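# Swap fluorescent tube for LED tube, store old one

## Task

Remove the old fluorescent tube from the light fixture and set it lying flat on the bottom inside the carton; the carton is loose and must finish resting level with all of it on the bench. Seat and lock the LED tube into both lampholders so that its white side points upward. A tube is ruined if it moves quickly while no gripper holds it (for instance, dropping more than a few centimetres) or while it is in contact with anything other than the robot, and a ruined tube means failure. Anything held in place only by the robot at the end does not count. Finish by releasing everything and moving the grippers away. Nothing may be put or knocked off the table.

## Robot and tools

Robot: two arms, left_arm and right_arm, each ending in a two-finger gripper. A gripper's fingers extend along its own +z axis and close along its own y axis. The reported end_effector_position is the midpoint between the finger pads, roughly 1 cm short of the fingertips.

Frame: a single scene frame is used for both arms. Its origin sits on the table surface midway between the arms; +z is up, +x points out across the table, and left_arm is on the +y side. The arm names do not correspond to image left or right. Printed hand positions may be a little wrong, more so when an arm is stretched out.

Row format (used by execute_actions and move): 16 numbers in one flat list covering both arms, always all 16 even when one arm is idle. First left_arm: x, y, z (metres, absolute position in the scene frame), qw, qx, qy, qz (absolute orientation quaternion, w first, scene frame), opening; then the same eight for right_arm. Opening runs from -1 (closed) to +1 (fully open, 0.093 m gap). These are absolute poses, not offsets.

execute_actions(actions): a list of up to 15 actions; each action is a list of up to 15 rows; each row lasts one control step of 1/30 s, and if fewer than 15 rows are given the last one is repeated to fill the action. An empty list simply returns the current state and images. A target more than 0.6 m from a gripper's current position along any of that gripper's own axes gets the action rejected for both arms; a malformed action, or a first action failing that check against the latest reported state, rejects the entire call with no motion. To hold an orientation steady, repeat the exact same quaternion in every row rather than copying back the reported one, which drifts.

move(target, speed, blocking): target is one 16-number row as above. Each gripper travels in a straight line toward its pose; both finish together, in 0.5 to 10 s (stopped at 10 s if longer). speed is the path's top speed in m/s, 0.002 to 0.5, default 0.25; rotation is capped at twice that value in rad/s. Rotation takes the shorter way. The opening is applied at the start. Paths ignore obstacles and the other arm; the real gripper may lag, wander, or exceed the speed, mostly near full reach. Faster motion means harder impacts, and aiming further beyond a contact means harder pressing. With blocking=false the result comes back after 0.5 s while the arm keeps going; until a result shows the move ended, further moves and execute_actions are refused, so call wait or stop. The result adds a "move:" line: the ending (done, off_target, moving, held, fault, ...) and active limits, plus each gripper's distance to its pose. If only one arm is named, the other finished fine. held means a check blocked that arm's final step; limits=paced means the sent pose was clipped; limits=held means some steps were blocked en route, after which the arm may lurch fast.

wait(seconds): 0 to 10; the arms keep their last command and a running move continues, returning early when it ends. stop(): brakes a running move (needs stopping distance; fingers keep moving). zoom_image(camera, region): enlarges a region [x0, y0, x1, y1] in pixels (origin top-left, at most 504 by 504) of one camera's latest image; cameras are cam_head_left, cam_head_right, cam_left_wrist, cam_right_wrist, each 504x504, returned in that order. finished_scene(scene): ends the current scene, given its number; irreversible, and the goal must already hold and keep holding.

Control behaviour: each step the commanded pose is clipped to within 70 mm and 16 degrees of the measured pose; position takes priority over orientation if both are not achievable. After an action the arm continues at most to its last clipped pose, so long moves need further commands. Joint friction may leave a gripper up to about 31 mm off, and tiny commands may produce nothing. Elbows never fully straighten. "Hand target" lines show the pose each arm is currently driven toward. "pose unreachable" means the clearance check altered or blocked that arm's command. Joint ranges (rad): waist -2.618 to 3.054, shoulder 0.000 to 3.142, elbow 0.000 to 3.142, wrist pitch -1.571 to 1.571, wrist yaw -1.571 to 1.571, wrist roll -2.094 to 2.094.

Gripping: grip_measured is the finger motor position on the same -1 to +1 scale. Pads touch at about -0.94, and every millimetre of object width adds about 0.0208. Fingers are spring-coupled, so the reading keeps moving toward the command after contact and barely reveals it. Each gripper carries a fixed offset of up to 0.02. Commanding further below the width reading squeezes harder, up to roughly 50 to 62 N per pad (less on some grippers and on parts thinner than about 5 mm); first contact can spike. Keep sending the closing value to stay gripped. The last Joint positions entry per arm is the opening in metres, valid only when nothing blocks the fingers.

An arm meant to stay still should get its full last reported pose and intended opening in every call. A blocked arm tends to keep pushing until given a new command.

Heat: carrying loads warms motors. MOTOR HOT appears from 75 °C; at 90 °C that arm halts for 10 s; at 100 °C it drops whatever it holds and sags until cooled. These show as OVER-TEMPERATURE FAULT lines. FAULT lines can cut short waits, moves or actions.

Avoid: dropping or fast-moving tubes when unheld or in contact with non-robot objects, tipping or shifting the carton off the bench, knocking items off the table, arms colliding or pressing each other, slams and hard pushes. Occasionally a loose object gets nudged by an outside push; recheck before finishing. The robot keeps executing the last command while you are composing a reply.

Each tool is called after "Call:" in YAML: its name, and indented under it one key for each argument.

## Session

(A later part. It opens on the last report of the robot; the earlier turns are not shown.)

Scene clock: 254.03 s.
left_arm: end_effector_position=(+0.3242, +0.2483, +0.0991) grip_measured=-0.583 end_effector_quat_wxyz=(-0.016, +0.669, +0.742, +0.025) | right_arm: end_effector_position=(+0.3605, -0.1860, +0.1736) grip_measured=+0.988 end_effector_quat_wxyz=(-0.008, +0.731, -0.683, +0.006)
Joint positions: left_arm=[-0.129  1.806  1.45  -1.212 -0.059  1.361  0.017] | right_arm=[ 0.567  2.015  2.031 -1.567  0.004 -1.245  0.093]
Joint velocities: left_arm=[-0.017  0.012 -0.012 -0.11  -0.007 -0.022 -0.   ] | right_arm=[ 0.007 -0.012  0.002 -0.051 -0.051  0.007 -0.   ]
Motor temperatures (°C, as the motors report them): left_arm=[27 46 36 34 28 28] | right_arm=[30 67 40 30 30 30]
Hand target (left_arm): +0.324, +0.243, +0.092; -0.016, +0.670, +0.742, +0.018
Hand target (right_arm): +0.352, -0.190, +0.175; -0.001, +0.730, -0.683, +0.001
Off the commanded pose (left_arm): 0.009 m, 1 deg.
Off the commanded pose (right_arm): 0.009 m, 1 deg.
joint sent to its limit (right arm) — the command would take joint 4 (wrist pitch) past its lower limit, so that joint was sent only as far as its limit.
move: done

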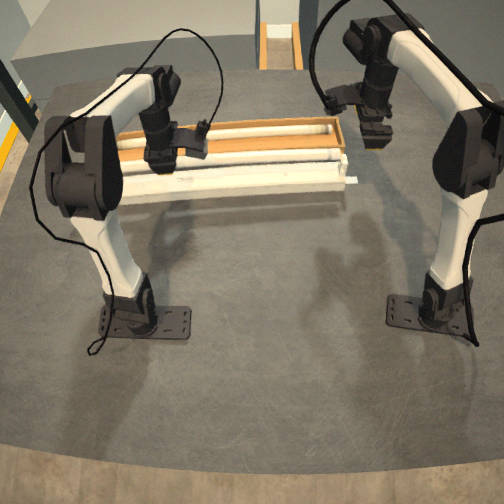

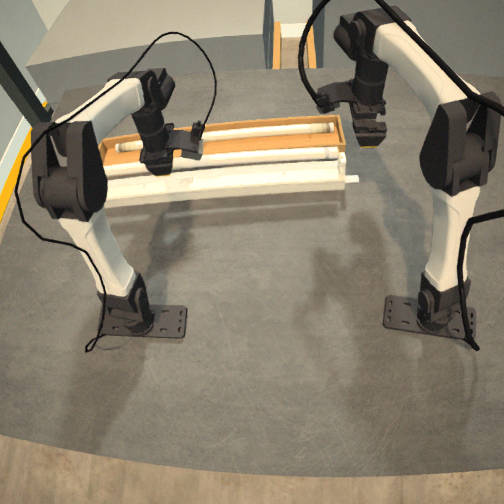

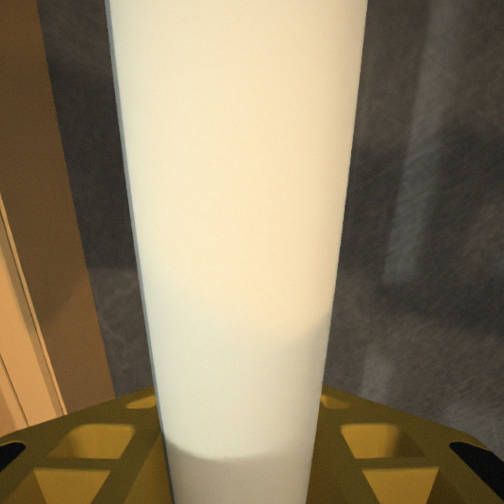

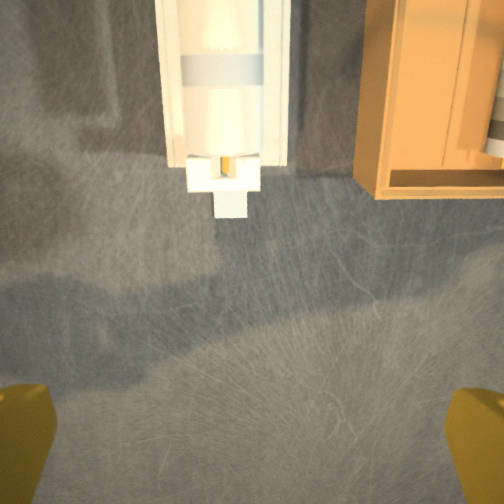

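Call:
move:
  target: [0.323,0.2405,0.088,-0.016,0.670,0.742,0.018,-0.6,0.352,-0.19,0.175,0,0.73,-0.683,0,1]
  speed: 0.005

Call:
zoom_image:
  camera: "cam_right_wrist"
  region: [150,80,310,240]

Scene clock: 258.33 s.
left_arm: end_effector_position=(+0.3247, +0.2460, +0.0961) grip_measured=-0.583 end_effector_quat_wxyz=(-0.015, +0.669, +0.742, +0.027) | right_arm: end_effector_position=(+0.3605, -0.1860, +0.1736) grip_measured=+0.988 end_effector_quat_wxyz=(-0.008, +0.731, -0.683, +0.006)
Joint positions: left_arm=[-0.136  1.806  1.438 -1.196 -0.06   1.354  0.017] | right_arm=[ 0.567  2.015  2.031 -1.567  0.004 -1.245  0.093]
Joint velocities: left_arm=[-0.022  0.007  0.002 -0.007  0.051  0.022 -0.001] | right_arm=[-0.012  0.002 -0.007 -0.037 -0.022 -0.066 -0.   ]
Motor temperatures (°C, as the motors report them): left_arm=[27 46 36 34 28 28] | right_arm=[30 67 40 30 30 30]
Hand target (left_arm): +0.323, +0.241, +0.088; -0.016, +0.670, +0.742, +0.018
Hand target (right_arm): +0.352, -0.190, +0.175; -0.001, +0.730, -0.683, +0.001
Off the commanded pose (left_arm): 0.010 m, 1 deg.
Off the commanded pose (right_arm): 0.009 m, 1 deg.
joint sent to its limit (right arm) — the command would take joint 4 (wrist pitch) past its lower limit, so that joint was sent only as far as its limit.
move: done

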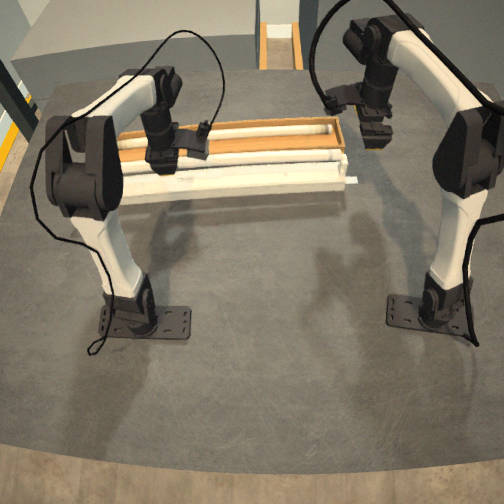

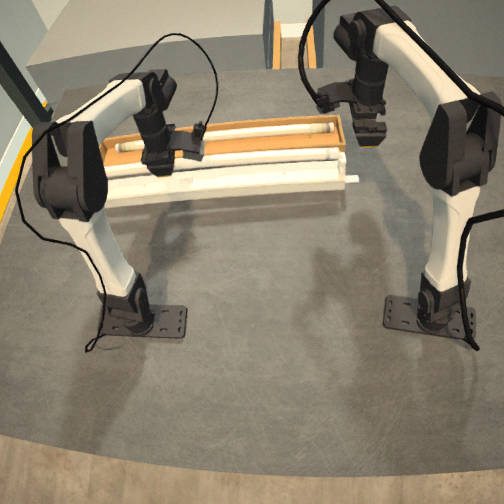

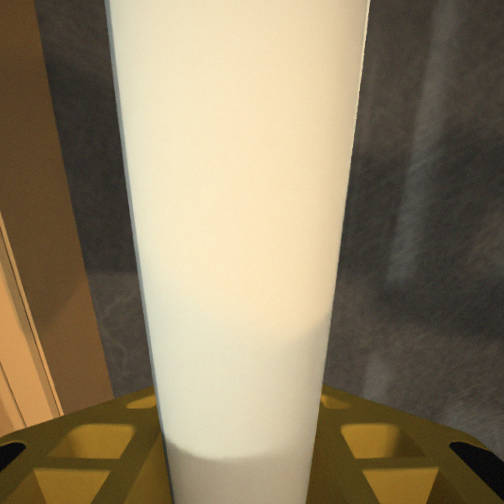

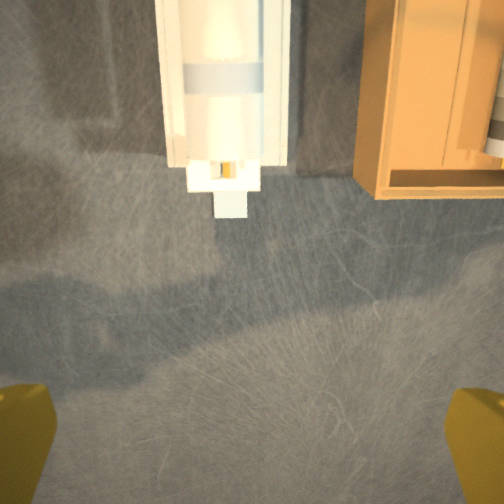

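Region (150, 80, 310, 240) of cam_right_wrist's 504x504 image, scaled by 3.150, with more detail than that image has.

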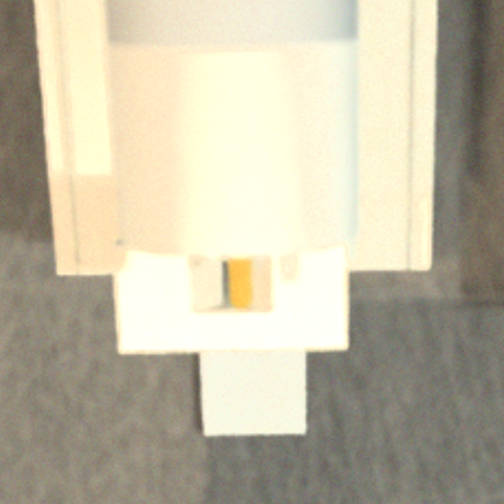

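Call:
move:
  target: [0.320,0.242,0.078,-0.016,0.670,0.742,0.018,-0.6,0.352,-0.19,0.175,0,0.73,-0.683,0,1]
  speed: 0.005

Call:
zoom_image:
  camera: "cam_right_wrist"
  region: [150,80,310,240]

Scene clock: 264.03 s.
left_arm: end_effector_position=(+0.3216, +0.2465, +0.0838) grip_measured=-0.583 end_effector_quat_wxyz=(-0.017, +0.669, +0.743, +0.025) | right_arm: end_effector_position=(+0.3605, -0.1860, +0.1736) grip_measured=+0.988 end_effector_quat_wxyz=(-0.008, +0.731, -0.683, +0.006)
Joint positions: left_arm=[-0.136  1.806  1.389 -1.152 -0.061  1.353  0.017] | right_arm=[ 0.567  2.015  2.031 -1.567  0.004 -1.245  0.093]
Joint velocities: left_arm=[ 0.012 -0.012 -0.007 -0.007 -0.007  0.051  0.002] | right_arm=[ 0.012 -0.012 -0.002  0.037  0.037 -0.051 -0.   ]
Motor temperatures (°C, as the motors report them): left_arm=[27 46 36 34 28 28] | right_arm=[30 67 40 30 30 30]
Hand target (left_arm): +0.320, +0.242, +0.078; -0.016, +0.670, +0.742, +0.018
Hand target (right_arm): +0.352, -0.190, +0.175; -0.001, +0.730, -0.683, +0.001
Off the commanded pose (left_arm): 0.008 m, 1 deg.
Off the commanded pose (right_arm): 0.009 m, 1 deg.
joint sent to its limit (right arm) — the command would take joint 4 (wrist pitch) past its lower limit, so that joint was sent only as far as its limit.
move: done

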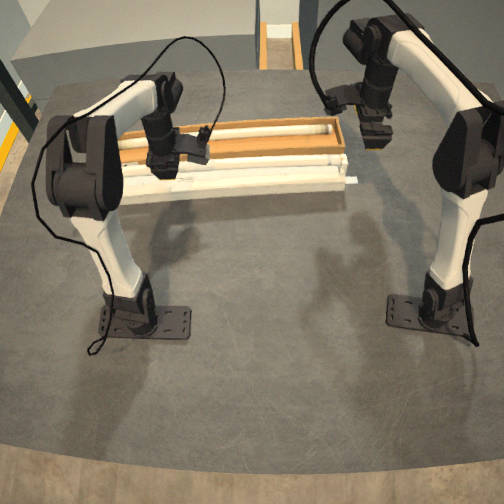

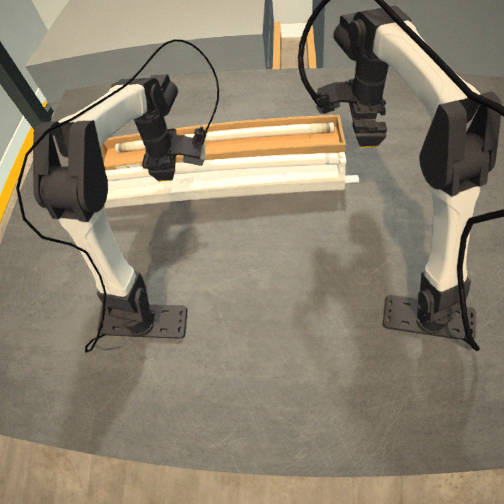

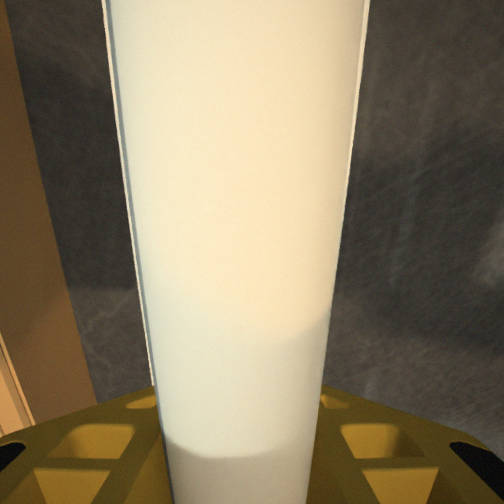

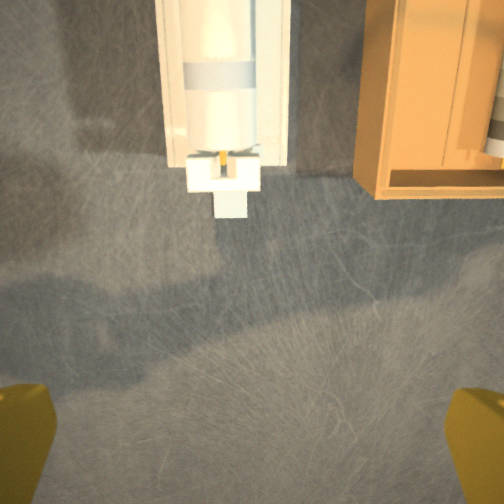

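Region (150, 80, 310, 240) of cam_right_wrist's 504x504 image, scaled by 3.150, with more detail than that image has.

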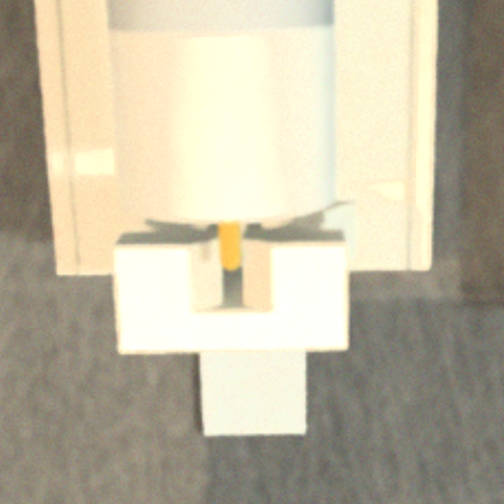

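In the slot and centred. Continue down, pressing slightly −y and levelling.

Call:
move:
  target: [0.321,0.239,0.066,-0.014,0.670,0.742,0.014,-0.6,0.352,-0.19,0.175,0,0.73,-0.683,0,1]
  speed: 0.005

Call:
zoom_image:
  camera: "cam_right_wrist"
  region: [150,80,310,240]

Scene clock: 269.87 s.
left_arm: end_effector_position=(+0.3229, +0.2469, +0.0784) grip_measured=-0.583 end_effector_quat_wxyz=(-0.014, +0.669, +0.743, +0.029) | right_arm: end_effector_position=(+0.3605, -0.1860, +0.1736) grip_measured=+0.988 end_effector_quat_wxyz=(-0.008, +0.731, -0.683, +0.006)
Joint positions: left_arm=[-0.136  1.806  1.367 -1.121 -0.064  1.353  0.017] | right_arm=[ 0.567  2.015  2.031 -1.567  0.004 -1.245  0.093]
Joint velocities: left_arm=[-0.022 -0.022  0.012  0.007 -0.007 -0.051 -0.001] | right_arm=[-0.017  0.002  0.007 -0.037  0.037 -0.037 -0.   ]
Motor temperatures (°C, as the motors report them): left_arm=[27 46 36 34 28 28] | right_arm=[30 67 40 30 30 30]
Hand target (left_arm): +0.321, +0.239, +0.066; -0.015, +0.670, +0.742, +0.014
Hand target (right_arm): +0.352, -0.190, +0.175; -0.001, +0.730, -0.683, +0.001
Off the commanded pose (left_arm): 0.015 m, 2 deg.
Off the commanded pose (right_arm): 0.009 m, 1 deg.
joint sent to its limit (right arm) — the command would take joint 4 (wrist pitch) past its lower limit, so that joint was sent only as far as its limit.
move: off_target (left_arm)

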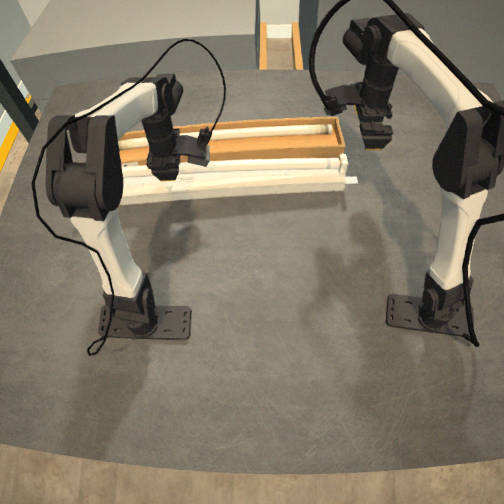

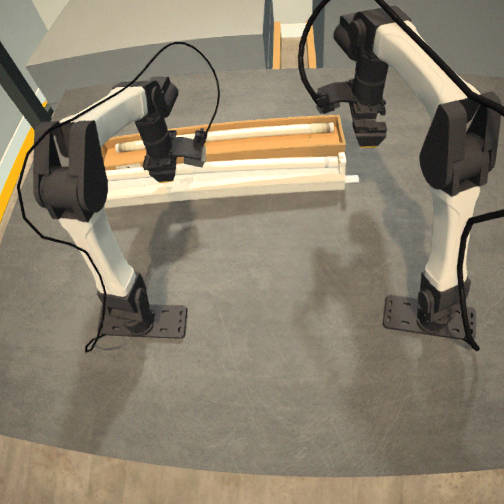

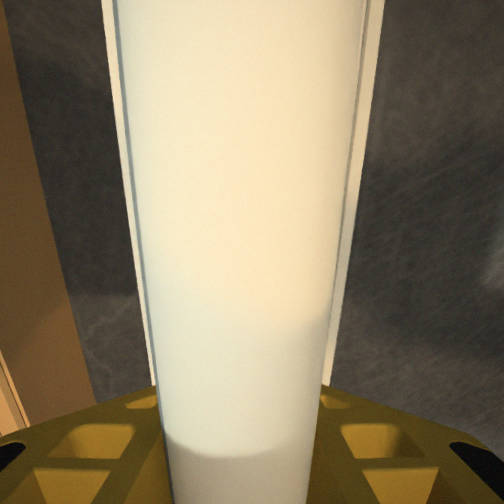

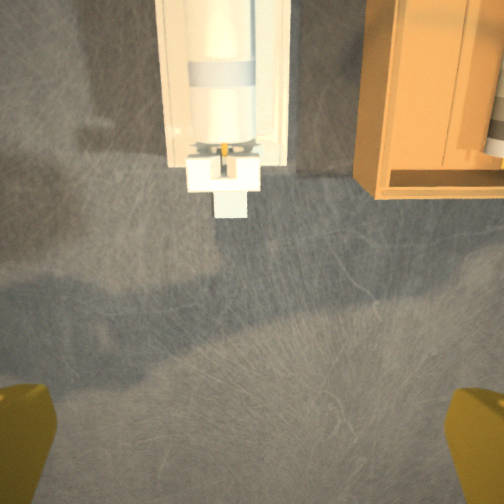

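Region (150, 80, 310, 240) of cam_right_wrist's 504x504 image, scaled by 3.150, with more detail than that image has.

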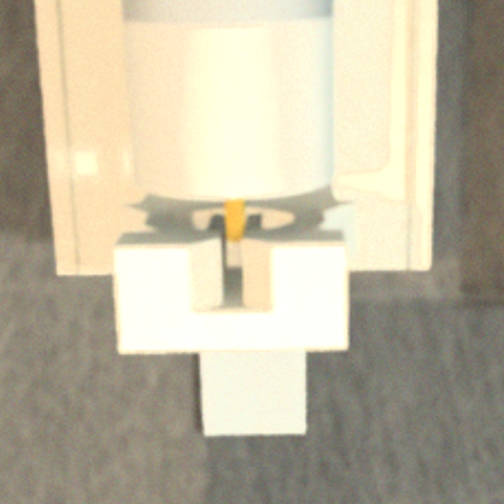

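Call:
move:
  target: [0.321,0.233,0.074,-0.012,0.670,0.742,0.010,-0.6,0.352,-0.19,0.175,0,0.73,-0.683,0,1]
  speed: 0.005

Call:
zoom_image:
  camera: "cam_right_wrist"
  region: [150,80,310,240]

Call:
zoom_image:
  camera: "cam_head_right"
  region: [80,120,240,230]

Scene clock: 275.77 s.
left_arm: end_effector_position=(+0.3223, +0.2479, +0.0786) grip_measured=-0.583 end_effector_quat_wxyz=(-0.019, +0.668, +0.743, +0.035) | right_arm: end_effector_position=(+0.3605, -0.1860, +0.1736) grip_measured=+0.988 end_effector_quat_wxyz=(-0.008, +0.731, -0.683, +0.006)
Joint positions: left_arm=[-0.141  1.806  1.367 -1.124 -0.079  1.347  0.017] | right_arm=[ 0.567  2.015  2.031 -1.567  0.004 -1.245  0.093]
Joint velocities: left_arm=[ 0.007  0.007 -0.002  0.022  0.066  0.066 -0.   ] | right_arm=[-0.002  0.007  0.002 -0.051  0.037  0.007  0.   ]
Motor temperatures (°C, as the motors report them): left_arm=[27 45 36 33 28 28] | right_arm=[30 67 40 30 30 30]
Hand target (left_arm): +0.321, +0.233, +0.074; -0.013, +0.670, +0.742, +0.011
Hand target (right_arm): +0.352, -0.190, +0.175; -0.001, +0.730, -0.683, +0.001
Off the commanded pose (left_arm): 0.016 m, 3 deg.
Off the commanded pose (right_arm): 0.009 m, 1 deg.
joint sent to its limit (right arm) — the command would take joint 4 (wrist pitch) past its lower limit, so that joint was sent only as far as its limit.
move: off_target (left_arm)

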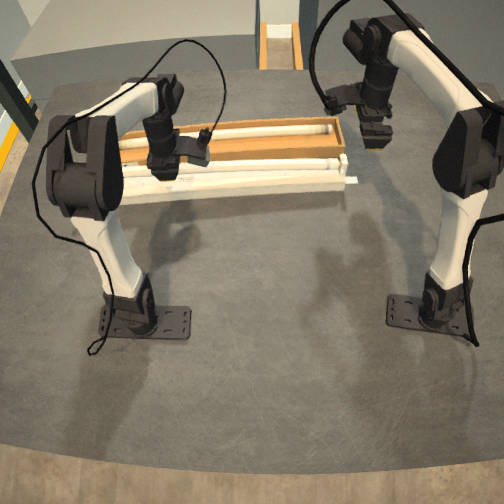

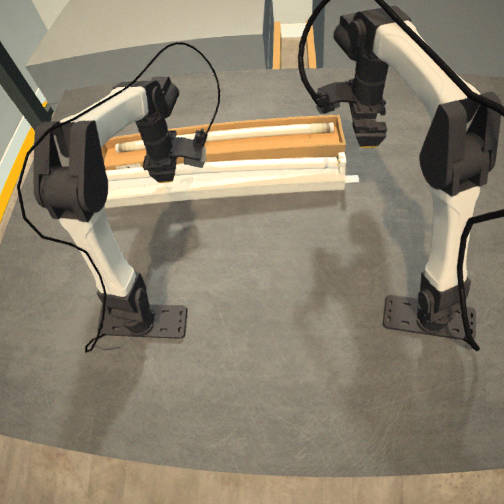

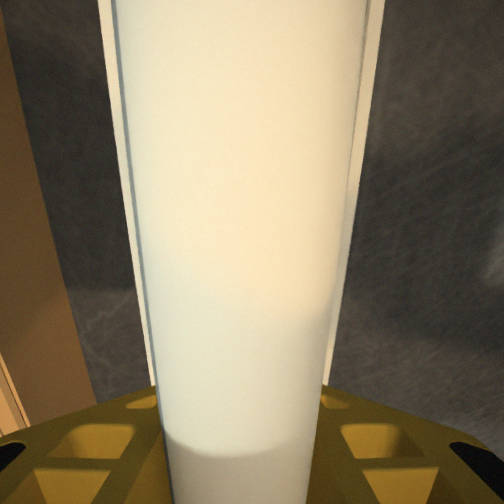

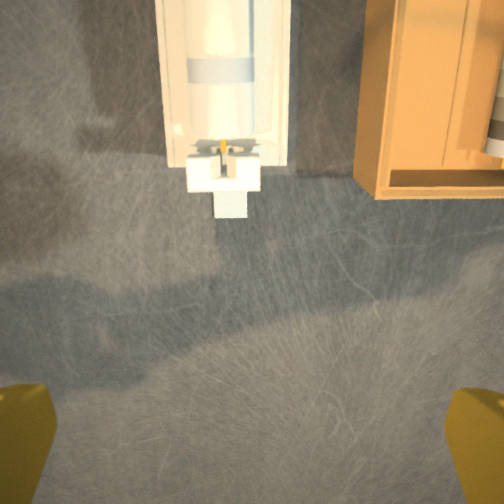

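Region (150, 80, 310, 240) of cam_right_wrist's 504x504 image, scaled by 3.150, with more detail than that image has.

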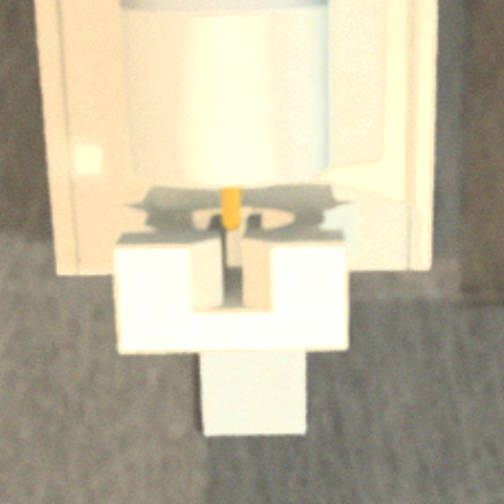

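Region (80, 120, 240, 230) of cam_head_right's 504x504 image, scaled by 3.150, with more detail than that image has; it fills the top 346 rows of this view, and the rest is white.

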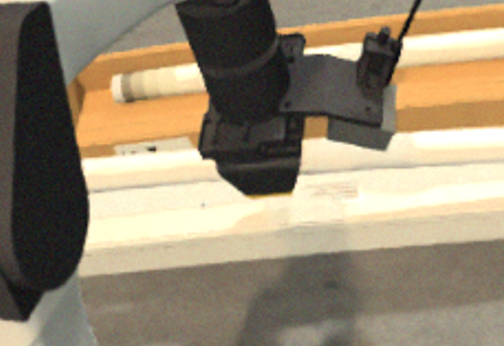

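Call:
move:
  target: [0.324,0.244,0.116,-0.012,0.670,0.742,0.012,-0.6,0.352,-0.19,0.175,0,0.73,-0.683,0,1]
  speed: 0.012

Call:
move:
  target: [0.323,0.238,0.090,-0.012,0.670,0.742,0.012,-0.6,0.352,-0.19,0.175,0,0.73,-0.683,0,1]
  speed: 0.006

Call:
zoom_image:
  camera: "cam_right_wrist"
  region: [150,80,310,240]

Scene clock: 282.57 s.
left_arm: end_effector_position=(+0.3207, +0.2440, +0.1109) grip_measured=-0.583 end_effector_quat_wxyz=(-0.022, +0.671, +0.741, +0.018) | right_arm: end_effector_position=(+0.3605, -0.1860, +0.1736) grip_measured=+0.988 end_effector_quat_wxyz=(-0.008, +0.731, -0.683, +0.006)
Joint positions: left_arm=[-0.141  1.806  1.497 -1.277 -0.054  1.354  0.017] | right_arm=[ 0.567  2.015  2.031 -1.567  0.004 -1.245  0.093]
Joint velocities: left_arm=[ 0.007  0.002  0.002 -0.022 -0.022 -0.007 -0.   ] | right_arm=[ 0.002 -0.012  0.002  0.037  0.066  0.022  0.   ]
Motor temperatures (°C, as the motors report them): left_arm=[27 45 36 33 28 28] | right_arm=[30 67 40 30 30 30]
Hand target (left_arm): +0.324, +0.244, +0.116; -0.012, +0.670, +0.742, +0.012
Hand target (right_arm): +0.352, -0.190, +0.175; -0.001, +0.730, -0.683, +0.001
Off the commanded pose (left_arm): 0.006 m, 1 deg.
Off the commanded pose (right_arm): 0.009 m, 1 deg.
joint sent to its limit (right arm) — the command would take joint 4 (wrist pitch) past its lower limit, so that joint was sent only as far as its limit.
move: done

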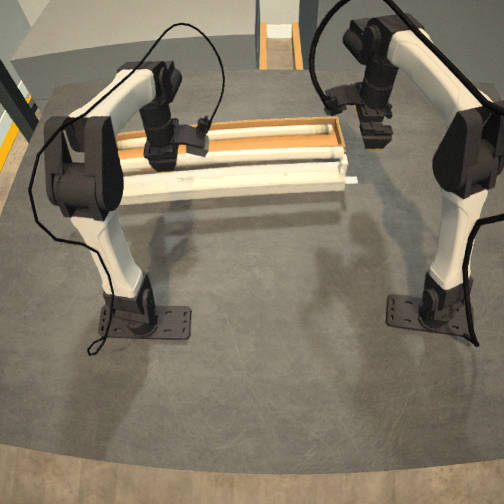

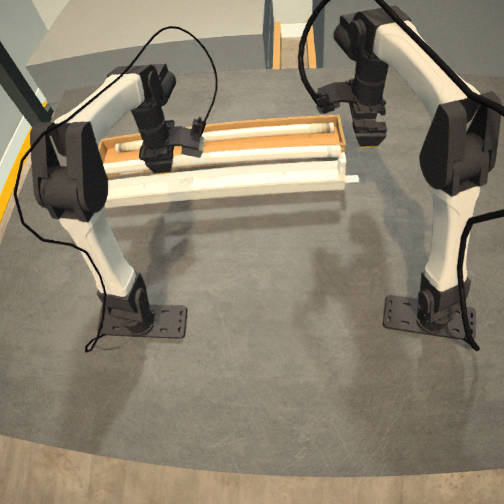

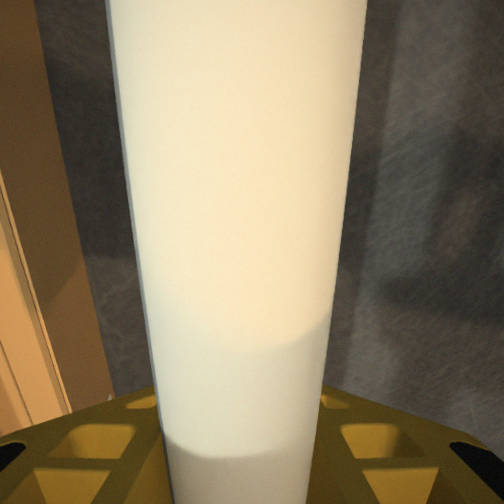

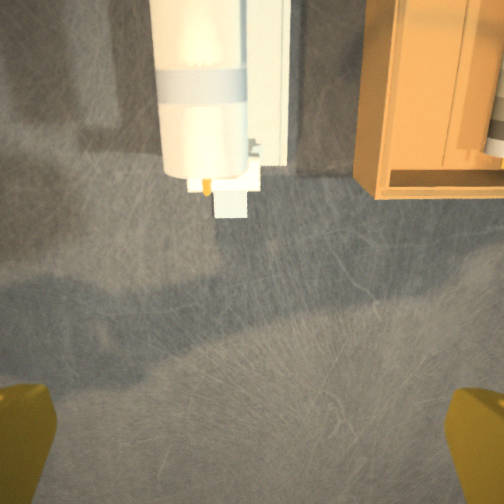

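Scene clock: 286.43 s.
left_arm: end_effector_position=(+0.3233, +0.2437, +0.0972) grip_measured=-0.583 end_effector_quat_wxyz=(-0.015, +0.671, +0.741, +0.023) | right_arm: end_effector_position=(+0.3605, -0.1860, +0.1736) grip_measured=+0.988 end_effector_quat_wxyz=(-0.008, +0.731, -0.683, +0.006)
Joint positions: left_arm=[-0.141  1.806  1.443 -1.206 -0.054  1.353  0.017] | right_arm=[ 0.567  2.015  2.031 -1.567  0.004 -1.245  0.093]
Joint velocities: left_arm=[ 0.002 -0.007 -0.002 -0.007  0.037 -0.037 -0.   ] | right_arm=[ 0.002 -0.002 -0.002  0.037  0.051 -0.051 -0.001]
Motor temperatures (°C, as the motors report them): left_arm=[27 45 36 33 28 28] | right_arm=[30 67 40 30 30 30]
Hand target (left_arm): +0.323, +0.238, +0.090; -0.012, +0.670, +0.742, +0.012
Hand target (right_arm): +0.352, -0.190, +0.175; -0.001, +0.730, -0.683, +0.001
Off the commanded pose (left_arm): 0.009 m, 1 deg.
Off the commanded pose (right_arm): 0.009 m, 1 deg.
joint sent to its limit (right arm) — the command would take joint 4 (wrist pitch) past its lower limit, so that joint was sent only as far as its limit.
move: done

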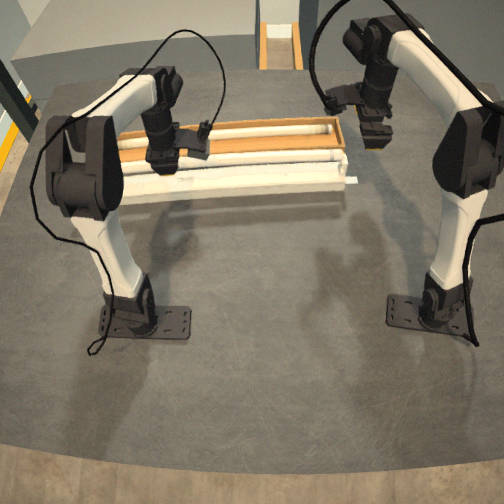

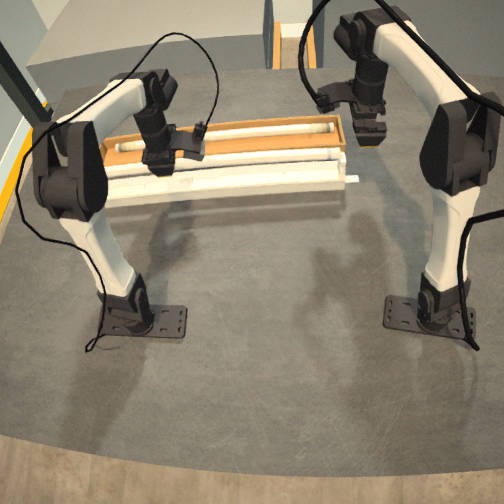

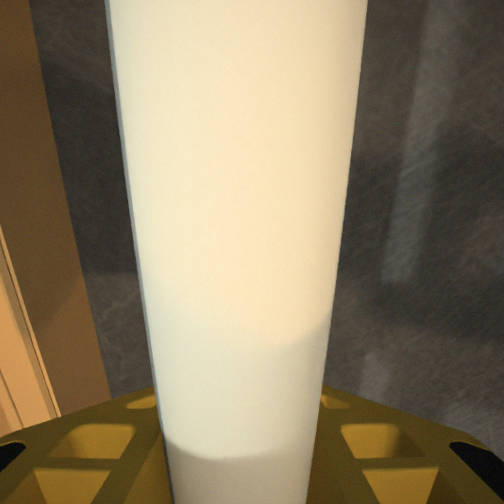

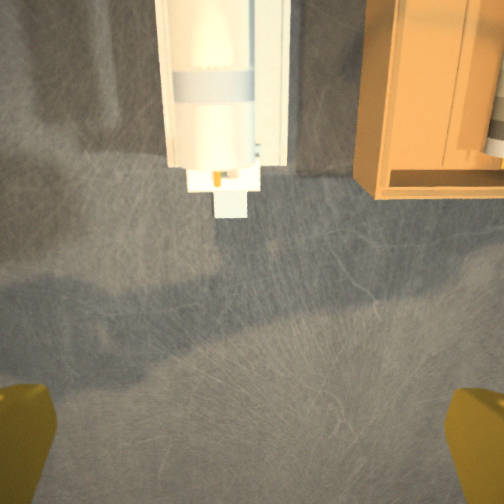

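Region (150, 80, 310, 240) of cam_right_wrist's 504x504 image, scaled by 3.150, with more detail than that image has.

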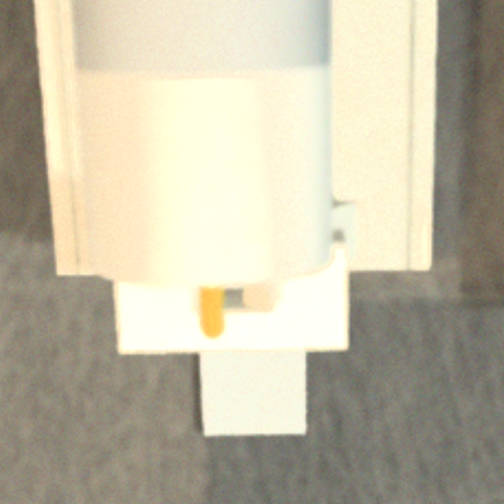

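Call:
move:
  target: [0.323,0.240,0.082,-0.012,0.668,0.744,0.012,-0.6,0.352,-0.19,0.175,0,0.73,-0.683,0,1]
  speed: 0.005

Call:
zoom_image:
  camera: "cam_right_wrist"
  region: [150,80,310,240]

Scene clock: 292.30 s.
left_arm: end_effector_position=(+0.3235, +0.2436, +0.0904) grip_measured=-0.583 end_effector_quat_wxyz=(-0.013, +0.671, +0.741, +0.024) | right_arm: end_effector_position=(+0.3605, -0.1860, +0.1736) grip_measured=+0.988 end_effector_quat_wxyz=(-0.008, +0.731, -0.683, +0.006)
Joint positions: left_arm=[-0.141  1.806  1.416 -1.175 -0.054  1.353  0.017] | right_arm=[ 0.567  2.015  2.031 -1.567  0.004 -1.245  0.093]
Joint velocities: left_arm=[ 0.022 -0.022  0.007 -0.037  0.037  0.051 -0.001] | right_arm=[ 0.002  0.012 -0.002  0.007 -0.066 -0.051  0.001]
Motor temperatures (°C, as the motors report them): left_arm=[27 45 36 33 28 28] | right_arm=[30 67 40 30 30 30]
Hand target (left_arm): +0.323, +0.240, +0.082; -0.012, +0.668, +0.744, +0.012
Hand target (right_arm): +0.352, -0.190, +0.175; -0.001, +0.730, -0.683, +0.001
Off the commanded pose (left_arm): 0.009 m, 1 deg.
Off the commanded pose (right_arm): 0.009 m, 1 deg.
joint sent to its limit (right arm) — the command would take joint 4 (wrist pitch) past its lower limit, so that joint was sent only as far as its limit.
move: done

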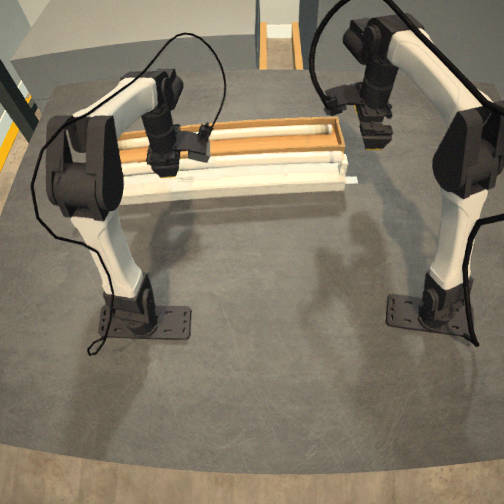

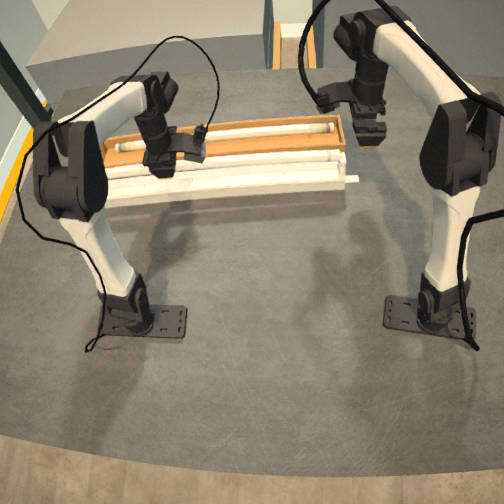

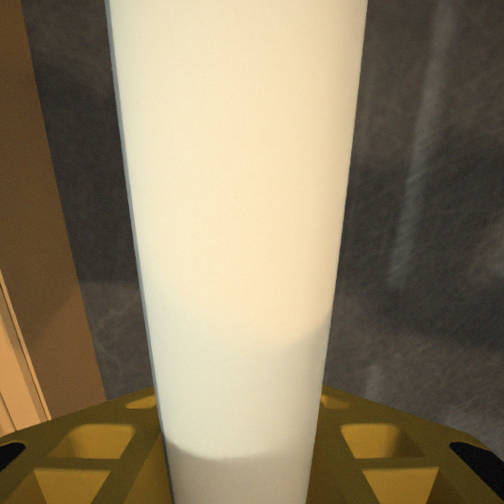

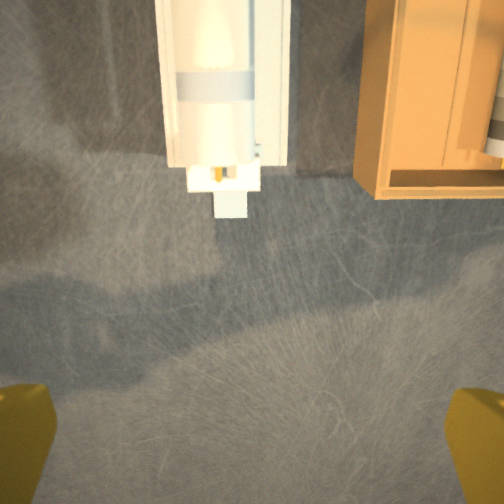

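Region (150, 80, 310, 240) of cam_right_wrist's 504x504 image, scaled by 3.150, with more detail than that image has.

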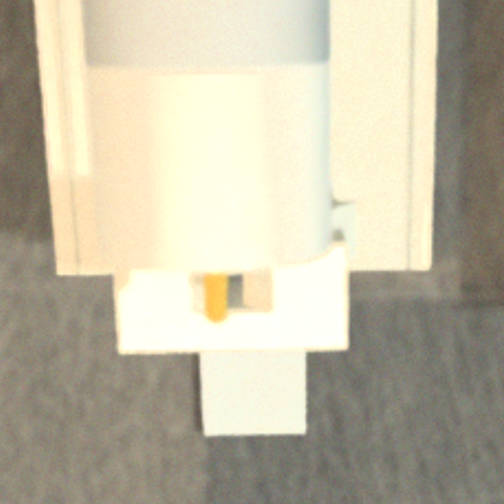

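Call:
move:
  target: [0.323,0.240,0.074,-0.012,0.665,0.7465,0.012,-0.6,0.352,-0.19,0.175,0,0.73,-0.683,0,1]
  speed: 0.005

Call:
zoom_image:
  camera: "cam_right_wrist"
  region: [150,80,310,240]

Scene clock: 297.50 s.
left_arm: end_effector_position=(+0.3241, +0.2435, +0.0817) grip_measured=-0.583 end_effector_quat_wxyz=(-0.015, +0.669, +0.743, +0.023) | right_arm: end_effector_position=(+0.3605, -0.1860, +0.1736) grip_measured=+0.988 end_effector_quat_wxyz=(-0.008, +0.731, -0.683, +0.006)
Joint positions: left_arm=[-0.141  1.818  1.396 -1.147 -0.054  1.348  0.017] | right_arm=[ 0.567  2.015  2.031 -1.567  0.004 -1.245  0.093]
Joint velocities: left_arm=[ 0.007  0.002  0.012 -0.095 -0.007 -0.022  0.002] | right_arm=[ 0.002 -0.007 -0.002 -0.022 -0.007  0.051  0.001]
Motor temperatures (°C, as the motors report them): left_arm=[27 45 36 33 28 28] | right_arm=[30 67 40 30 30 30]
Hand target (left_arm): +0.323, +0.240, +0.074; -0.012, +0.665, +0.746, +0.012
Hand target (right_arm): +0.352, -0.190, +0.175; -0.001, +0.730, -0.683, +0.001
Off the commanded pose (left_arm): 0.009 m, 1 deg.
Off the commanded pose (right_arm): 0.009 m, 1 deg.
joint sent to its limit (right arm) — the command would take joint 4 (wrist pitch) past its lower limit, so that joint was sent only as far as its limit.
move: done

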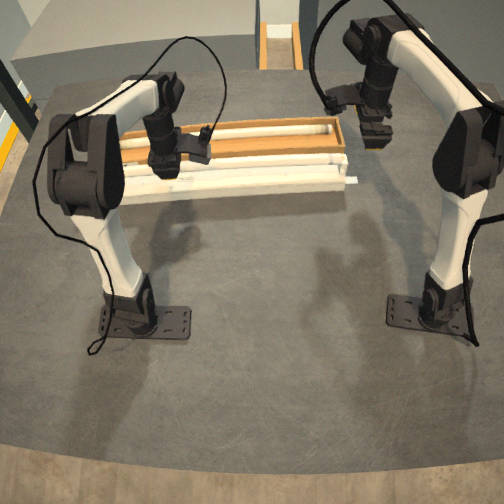

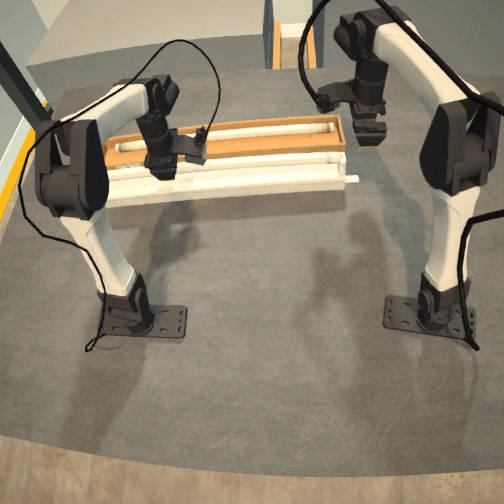

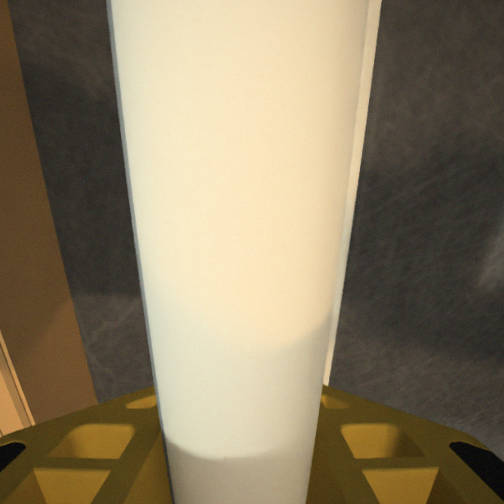

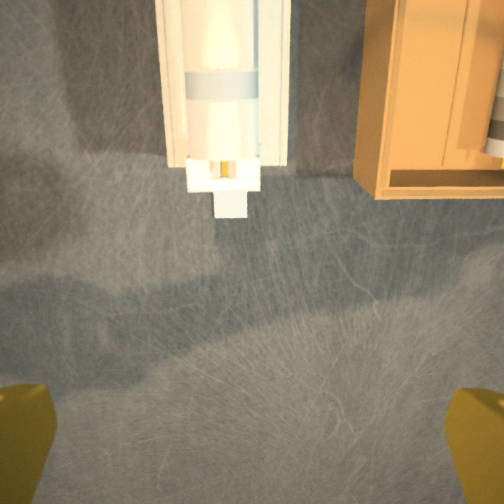

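Region (150, 80, 310, 240) of cam_right_wrist's 504x504 image, scaled by 3.150, with more detail than that image has.

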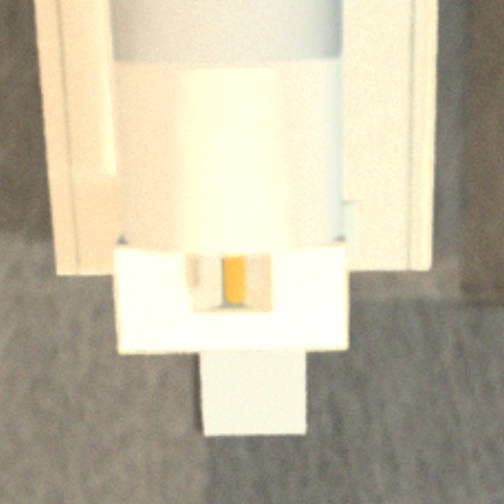

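Good. Left end is a bit +x; descend with small −x.

Call:
move:
  target: [0.320,0.240,0.064,-0.012,0.666,0.7455,0.012,-0.6,0.352,-0.19,0.175,0,0.73,-0.683,0,1]
  speed: 0.005

Call:
zoom_image:
  camera: "cam_right_wrist"
  region: [150,80,310,240]

Scene clock: 303.47 s.
left_arm: end_effector_position=(+0.3248, +0.2435, +0.0705) grip_measured=-0.583 end_effector_quat_wxyz=(-0.010, +0.669, +0.743, +0.026) | right_arm: end_effector_position=(+0.3605, -0.1860, +0.1736) grip_measured=+0.988 end_effector_quat_wxyz=(-0.008, +0.731, -0.683, +0.006)
Joint positions: left_arm=[-0.141  1.818  1.35  -1.089 -0.055  1.348  0.017] | right_arm=[ 0.567  2.015  2.031 -1.567  0.004 -1.245  0.093]
Joint velocities: left_arm=[-0.012 -0.012 -0.007  0.022  0.037 -0.007 -0.   ] | right_arm=[-0.017  0.012  0.002 -0.081 -0.007 -0.007  0.   ]
Motor temperatures (°C, as the motors report them): left_arm=[27 45 36 33 28 28] | right_arm=[30 67 40 30 30 30]
Hand target (left_arm): +0.320, +0.240, +0.064; -0.012, +0.666, +0.746, +0.012
Hand target (right_arm): +0.352, -0.190, +0.175; -0.001, +0.730, -0.683, +0.001
Off the commanded pose (left_arm): 0.009 m, 2 deg.
Off the commanded pose (right_arm): 0.009 m, 1 deg.
joint sent to its limit (right arm) — the command would take joint 4 (wrist pitch) past its lower limit, so that joint was sent only as far as its limit.
move: done

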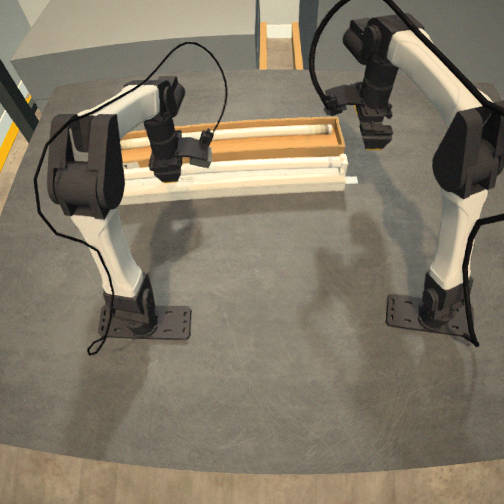

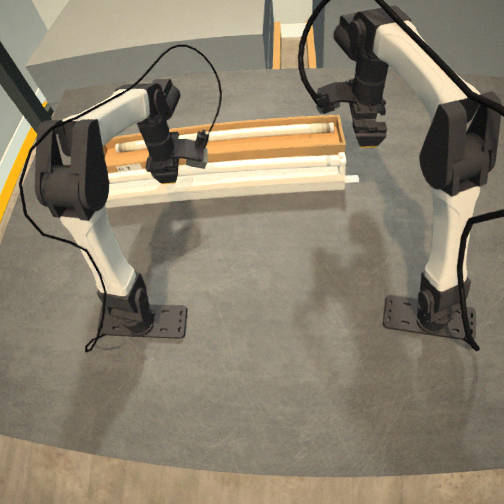

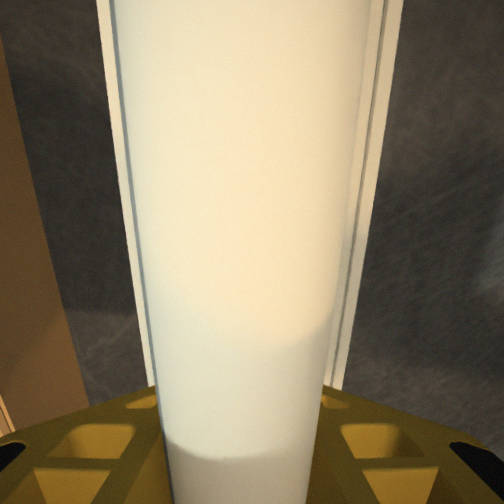

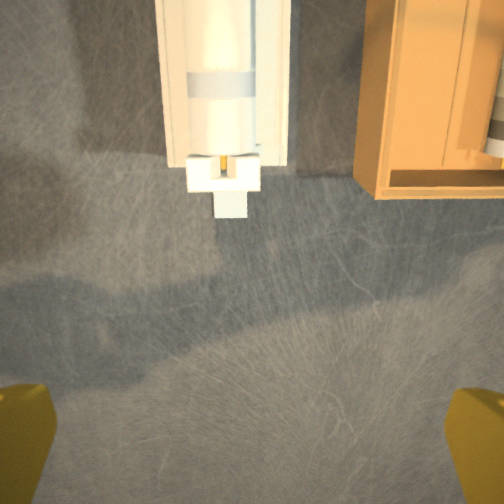

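Region (150, 80, 310, 240) of cam_right_wrist's 504x504 image, scaled by 3.150, with more detail than that image has.

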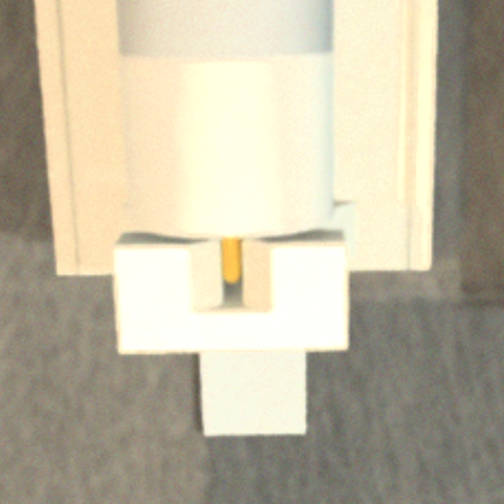

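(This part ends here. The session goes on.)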